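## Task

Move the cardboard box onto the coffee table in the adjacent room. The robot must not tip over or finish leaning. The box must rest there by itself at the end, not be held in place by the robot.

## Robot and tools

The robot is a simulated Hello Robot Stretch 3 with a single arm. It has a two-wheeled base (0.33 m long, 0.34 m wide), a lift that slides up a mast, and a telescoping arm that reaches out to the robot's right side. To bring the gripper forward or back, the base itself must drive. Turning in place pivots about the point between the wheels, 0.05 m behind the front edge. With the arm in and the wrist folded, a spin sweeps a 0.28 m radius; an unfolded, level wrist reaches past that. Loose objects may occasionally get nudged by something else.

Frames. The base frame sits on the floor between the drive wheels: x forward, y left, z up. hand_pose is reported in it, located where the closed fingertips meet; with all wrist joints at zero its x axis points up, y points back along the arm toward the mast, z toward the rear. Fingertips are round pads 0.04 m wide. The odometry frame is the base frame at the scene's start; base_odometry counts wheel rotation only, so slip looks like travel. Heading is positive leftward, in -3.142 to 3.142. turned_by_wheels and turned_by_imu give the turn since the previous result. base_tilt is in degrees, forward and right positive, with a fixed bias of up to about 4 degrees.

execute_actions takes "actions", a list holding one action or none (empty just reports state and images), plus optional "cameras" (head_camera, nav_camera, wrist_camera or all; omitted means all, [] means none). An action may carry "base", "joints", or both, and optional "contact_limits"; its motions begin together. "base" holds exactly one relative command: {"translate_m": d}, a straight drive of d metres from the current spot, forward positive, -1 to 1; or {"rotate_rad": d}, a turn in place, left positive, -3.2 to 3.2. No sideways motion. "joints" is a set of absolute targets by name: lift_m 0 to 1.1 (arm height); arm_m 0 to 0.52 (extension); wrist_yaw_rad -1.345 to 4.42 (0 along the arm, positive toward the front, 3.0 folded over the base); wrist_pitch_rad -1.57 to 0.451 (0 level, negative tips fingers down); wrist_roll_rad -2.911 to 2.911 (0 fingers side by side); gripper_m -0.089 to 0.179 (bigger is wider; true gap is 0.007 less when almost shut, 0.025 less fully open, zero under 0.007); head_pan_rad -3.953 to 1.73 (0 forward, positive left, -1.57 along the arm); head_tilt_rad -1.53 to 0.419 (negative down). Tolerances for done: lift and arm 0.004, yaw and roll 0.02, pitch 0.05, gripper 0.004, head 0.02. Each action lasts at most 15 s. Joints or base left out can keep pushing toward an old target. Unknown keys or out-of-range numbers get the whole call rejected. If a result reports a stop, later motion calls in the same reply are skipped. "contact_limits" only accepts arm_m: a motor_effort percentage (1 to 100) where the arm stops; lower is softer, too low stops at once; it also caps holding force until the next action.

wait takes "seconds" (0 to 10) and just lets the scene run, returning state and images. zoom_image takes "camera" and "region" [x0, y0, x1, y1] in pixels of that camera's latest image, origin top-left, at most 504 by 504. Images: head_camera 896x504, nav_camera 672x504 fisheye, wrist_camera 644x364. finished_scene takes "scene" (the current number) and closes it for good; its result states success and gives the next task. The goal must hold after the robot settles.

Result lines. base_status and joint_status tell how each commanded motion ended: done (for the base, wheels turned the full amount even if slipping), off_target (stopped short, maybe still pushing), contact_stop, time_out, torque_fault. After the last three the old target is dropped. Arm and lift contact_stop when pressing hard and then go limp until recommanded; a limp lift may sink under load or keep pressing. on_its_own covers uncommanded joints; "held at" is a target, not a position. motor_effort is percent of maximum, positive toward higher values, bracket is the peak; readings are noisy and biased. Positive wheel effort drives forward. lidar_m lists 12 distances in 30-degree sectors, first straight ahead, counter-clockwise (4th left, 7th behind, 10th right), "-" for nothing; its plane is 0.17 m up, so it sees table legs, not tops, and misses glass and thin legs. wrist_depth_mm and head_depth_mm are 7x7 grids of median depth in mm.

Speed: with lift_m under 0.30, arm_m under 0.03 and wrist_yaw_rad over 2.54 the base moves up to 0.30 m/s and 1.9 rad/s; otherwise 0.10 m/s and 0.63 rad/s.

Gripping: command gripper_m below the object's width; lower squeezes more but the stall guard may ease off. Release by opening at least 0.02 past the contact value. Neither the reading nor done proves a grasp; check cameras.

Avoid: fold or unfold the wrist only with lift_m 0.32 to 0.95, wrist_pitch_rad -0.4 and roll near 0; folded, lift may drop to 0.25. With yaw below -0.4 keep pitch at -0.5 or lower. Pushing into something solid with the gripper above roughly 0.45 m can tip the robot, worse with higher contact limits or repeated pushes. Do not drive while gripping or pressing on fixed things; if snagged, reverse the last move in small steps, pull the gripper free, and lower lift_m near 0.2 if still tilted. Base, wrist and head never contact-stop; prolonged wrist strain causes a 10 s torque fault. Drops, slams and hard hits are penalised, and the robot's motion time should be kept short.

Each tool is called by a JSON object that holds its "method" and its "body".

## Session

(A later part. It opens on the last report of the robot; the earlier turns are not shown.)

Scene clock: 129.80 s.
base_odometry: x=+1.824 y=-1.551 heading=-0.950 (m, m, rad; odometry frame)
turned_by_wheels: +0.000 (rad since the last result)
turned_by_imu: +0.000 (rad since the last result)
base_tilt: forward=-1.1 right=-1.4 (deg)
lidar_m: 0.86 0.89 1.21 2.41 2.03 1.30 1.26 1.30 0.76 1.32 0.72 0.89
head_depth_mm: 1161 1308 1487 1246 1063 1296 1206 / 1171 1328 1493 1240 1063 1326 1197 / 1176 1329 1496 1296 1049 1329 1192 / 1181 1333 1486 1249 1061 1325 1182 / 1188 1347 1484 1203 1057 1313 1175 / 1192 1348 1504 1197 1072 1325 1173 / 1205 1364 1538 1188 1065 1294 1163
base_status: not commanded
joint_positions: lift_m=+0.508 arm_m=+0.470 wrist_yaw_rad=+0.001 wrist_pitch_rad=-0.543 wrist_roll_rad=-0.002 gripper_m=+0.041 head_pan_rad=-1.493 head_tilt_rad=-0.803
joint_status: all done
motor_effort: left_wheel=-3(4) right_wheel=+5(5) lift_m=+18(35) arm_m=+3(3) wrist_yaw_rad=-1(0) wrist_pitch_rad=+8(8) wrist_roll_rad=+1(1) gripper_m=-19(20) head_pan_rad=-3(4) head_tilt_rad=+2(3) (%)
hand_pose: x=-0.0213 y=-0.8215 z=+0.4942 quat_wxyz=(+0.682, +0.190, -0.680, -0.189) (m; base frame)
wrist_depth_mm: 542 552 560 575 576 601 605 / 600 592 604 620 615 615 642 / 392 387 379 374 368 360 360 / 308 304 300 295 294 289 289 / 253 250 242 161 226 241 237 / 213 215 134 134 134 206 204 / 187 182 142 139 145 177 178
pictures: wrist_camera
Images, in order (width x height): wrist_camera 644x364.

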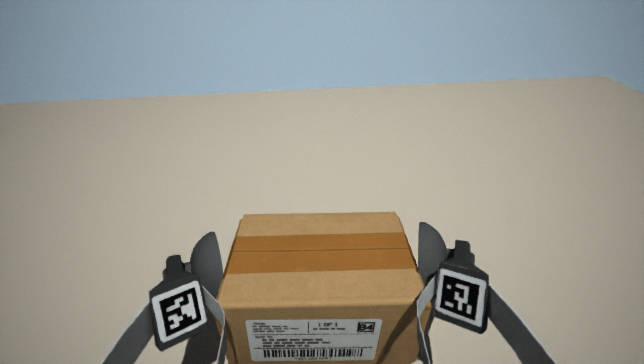

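{"method": "execute_actions", "body": {"actions": [{"joints":{"lift_m":0.494}}], "cameras": []}}

{"method": "execute_actions", "body": {"actions": [{"joints":{"gripper_m":0.165}}], "cameras": ["wrist_camera"]}}

{"method": "execute_actions", "body": {"actions": [{"joints":{"lift_m":0.59}}], "cameras": ["wrist_camera","head_camera"]}}

Scene clock: 130.90 s.
base_odometry: x=+1.824 y=-1.551 heading=-0.950 (m, m, rad; odometry frame)
turned_by_wheels: +0.000 (rad since the last result)
turned_by_imu: +0.000 (rad since the last result)
base_tilt: forward=-1.0 right=-1.3 (deg)
lidar_m: 0.86 0.89 1.21 2.42 2.03 1.30 1.25 1.29 0.76 1.33 0.72 0.90
head_depth_mm: 1163 1325 1484 1249 1064 1296 1206 / 1166 1326 1492 1237 1057 1321 1198 / 1177 1328 1500 1296 1045 1326 1189 / 1180 1337 1487 1252 1044 1326 1185 / 1188 1345 1484 1200 1063 1312 1177 / 1194 1354 1504 1194 1073 1326 1168 / 1199 1362 1535 1184 1066 1293 1161
base_status: not commanded
joint_positions: lift_m=+0.495 arm_m=+0.470 wrist_yaw_rad=+0.001 wrist_pitch_rad=-0.536 wrist_roll_rad=-0.002 gripper_m=+0.041 head_pan_rad=-1.493 head_tilt_rad=-0.803
joint_status: all done
motor_effort: left_wheel=-3(3) right_wheel=+7(5) lift_m=+17(19) arm_m=+3(3) wrist_yaw_rad=+0(1) wrist_pitch_rad=+6(8) wrist_roll_rad=+0(1) gripper_m=-19(19) head_pan_rad=-3(4) head_tilt_rad=+3(1) (%)
hand_pose: x=-0.0213 y=-0.8225 z=+0.4816 quat_wxyz=(+0.683, +0.188, -0.681, -0.187) (m; base frame)
wrist_depth_mm: 535 549 562 576 579 592 596 / 577 603 594 608 608 466 462 / 373 363 357 352 349 340 340 / 289 286 284 279 275 271 271 / 236 234 173 159 174 227 223 / 200 201 134 134 134 193 190 / 174 172 144 141 146 166 167
pictures: none
No camera images: the call's "cameras" was empty. Leave "cameras" out to get every camera's image.

Scene clock: 132.63 s.
base_odometry: x=+1.824 y=-1.551 heading=-0.950 (m, m, rad; odometry frame)
turned_by_wheels: +0.000 (rad since the last result)
turned_by_imu: +0.000 (rad since the last result)
base_tilt: forward=-1.1 right=-1.3 (deg)
lidar_m: 0.86 0.89 1.21 2.42 2.03 1.31 1.25 1.30 0.76 1.33 0.72 0.90
head_depth_mm: 1161 1311 1486 1249 1064 1298 1208 / 1170 1326 1491 1233 1062 1310 1200 / 1178 1331 1507 1297 1052 1333 1190 / 1182 1335 1481 1254 1043 1325 1184 / 1184 1347 1484 1207 1056 1316 1179 / 1195 1360 1494 1195 1077 1332 1177 / 1200 1366 1540 1184 1065 1293 1163
base_status: not commanded
joint_positions: lift_m=+0.495 arm_m=+0.470 wrist_yaw_rad=+0.001 wrist_pitch_rad=-0.537 wrist_roll_rad=-0.002 gripper_m=+0.165 head_pan_rad=-1.493 head_tilt_rad=-0.803
joint_status: all done
motor_effort: left_wheel=-3(4) right_wheel=+6(6) lift_m=+17(18) arm_m=+3(3) wrist_yaw_rad=-1(1) wrist_pitch_rad=+6(6) wrist_roll_rad=+0(1) gripper_m=+0(84) head_pan_rad=-3(4) head_tilt_rad=+2(2) (%)
hand_pose: x=-0.0213 y=-0.8225 z=+0.4815 quat_wxyz=(+0.683, +0.188, -0.681, -0.187) (m; base frame)
wrist_depth_mm: 544 550 567 574 581 583 597 / 581 591 594 603 472 460 450 / 371 367 359 353 347 342 337 / 290 283 284 280 273 270 269 / 236 235 224 162 219 233 223 / 201 201 147 138 145 - 192 / - 168 153 144 160 165 165
pictures: wrist_camera
Images, in order (width x height): wrist_camera 644x364.

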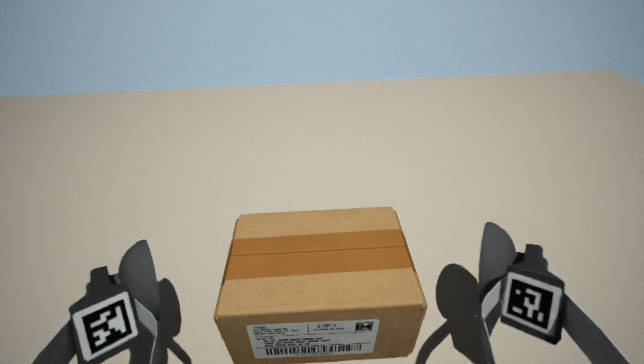

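Scene clock: 134.33 s.
base_odometry: x=+1.824 y=-1.551 heading=-0.950 (m, m, rad; odometry frame)
turned_by_wheels: +0.000 (rad since the last result)
turned_by_imu: +0.000 (rad since the last result)
base_tilt: forward=-1.1 right=-1.3 (deg)
lidar_m: 0.86 0.89 1.21 2.41 2.03 1.31 1.25 1.30 0.76 1.33 0.72 0.89
head_depth_mm: 1165 1312 1480 1249 1067 1293 1203 / 1171 1319 1487 1244 1063 1340 - / 1172 1333 1503 - 1071 1332 1190 / 1184 1340 1481 1162 1067 1327 1188 / 1187 1346 1488 1202 1057 1319 1177 / 1194 1357 1500 1191 1073 1331 1168 / 1196 1355 1535 1183 1063 1296 1167
base_status: not commanded
joint_positions: lift_m=+0.589 arm_m=+0.470 wrist_yaw_rad=+0.001 wrist_pitch_rad=-0.537 wrist_roll_rad=-0.002 gripper_m=+0.165 head_pan_rad=-1.493 head_tilt_rad=-0.803
joint_status: all done
motor_effort: left_wheel=-3(3) right_wheel=+6(7) lift_m=+39(37) arm_m=+3(3) wrist_yaw_rad=-1(1) wrist_pitch_rad=+6(6) wrist_roll_rad=+0(1) gripper_m=+0(0) head_pan_rad=-3(4) head_tilt_rad=+2(3) (%)
hand_pose: x=-0.0213 y=-0.8225 z=+0.5765 quat_wxyz=(+0.683, +0.188, -0.681, -0.187) (m; base frame)
wrist_depth_mm: 542 558 564 580 573 585 603 / 598 599 614 624 626 657 652 / 664 661 671 666 670 532 717 / 451 445 436 430 432 428 418 / 370 366 362 358 353 360 347 / 317 314 308 304 300 - 298 / 280 260 265 216 258 257 259
pictures: head_camera (sideways: a quarter turn clockwise sets it upright), wrist_camera
Images, in order (width x height): head_camera 896x504, wrist_camera 644x364.

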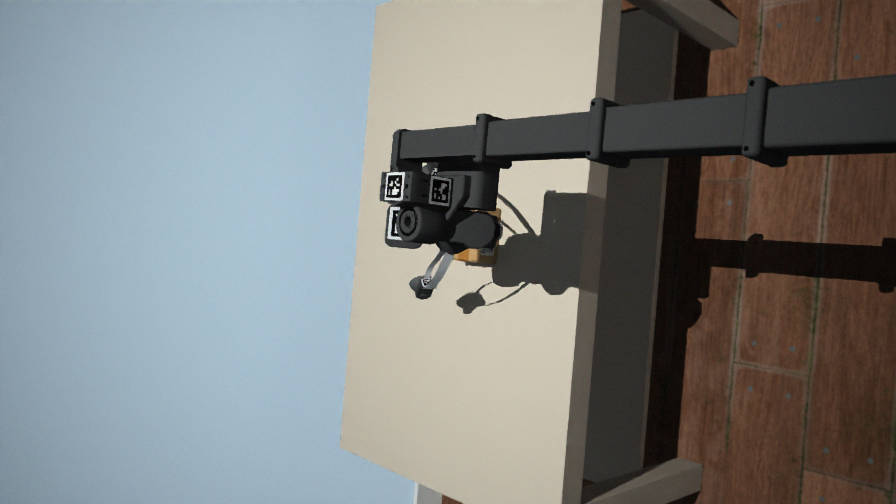

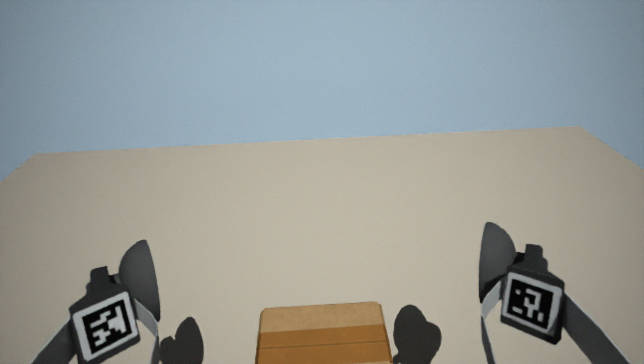

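{"method": "finished_scene", "body": {"scene": 2}}

The scene is finished: the task was done.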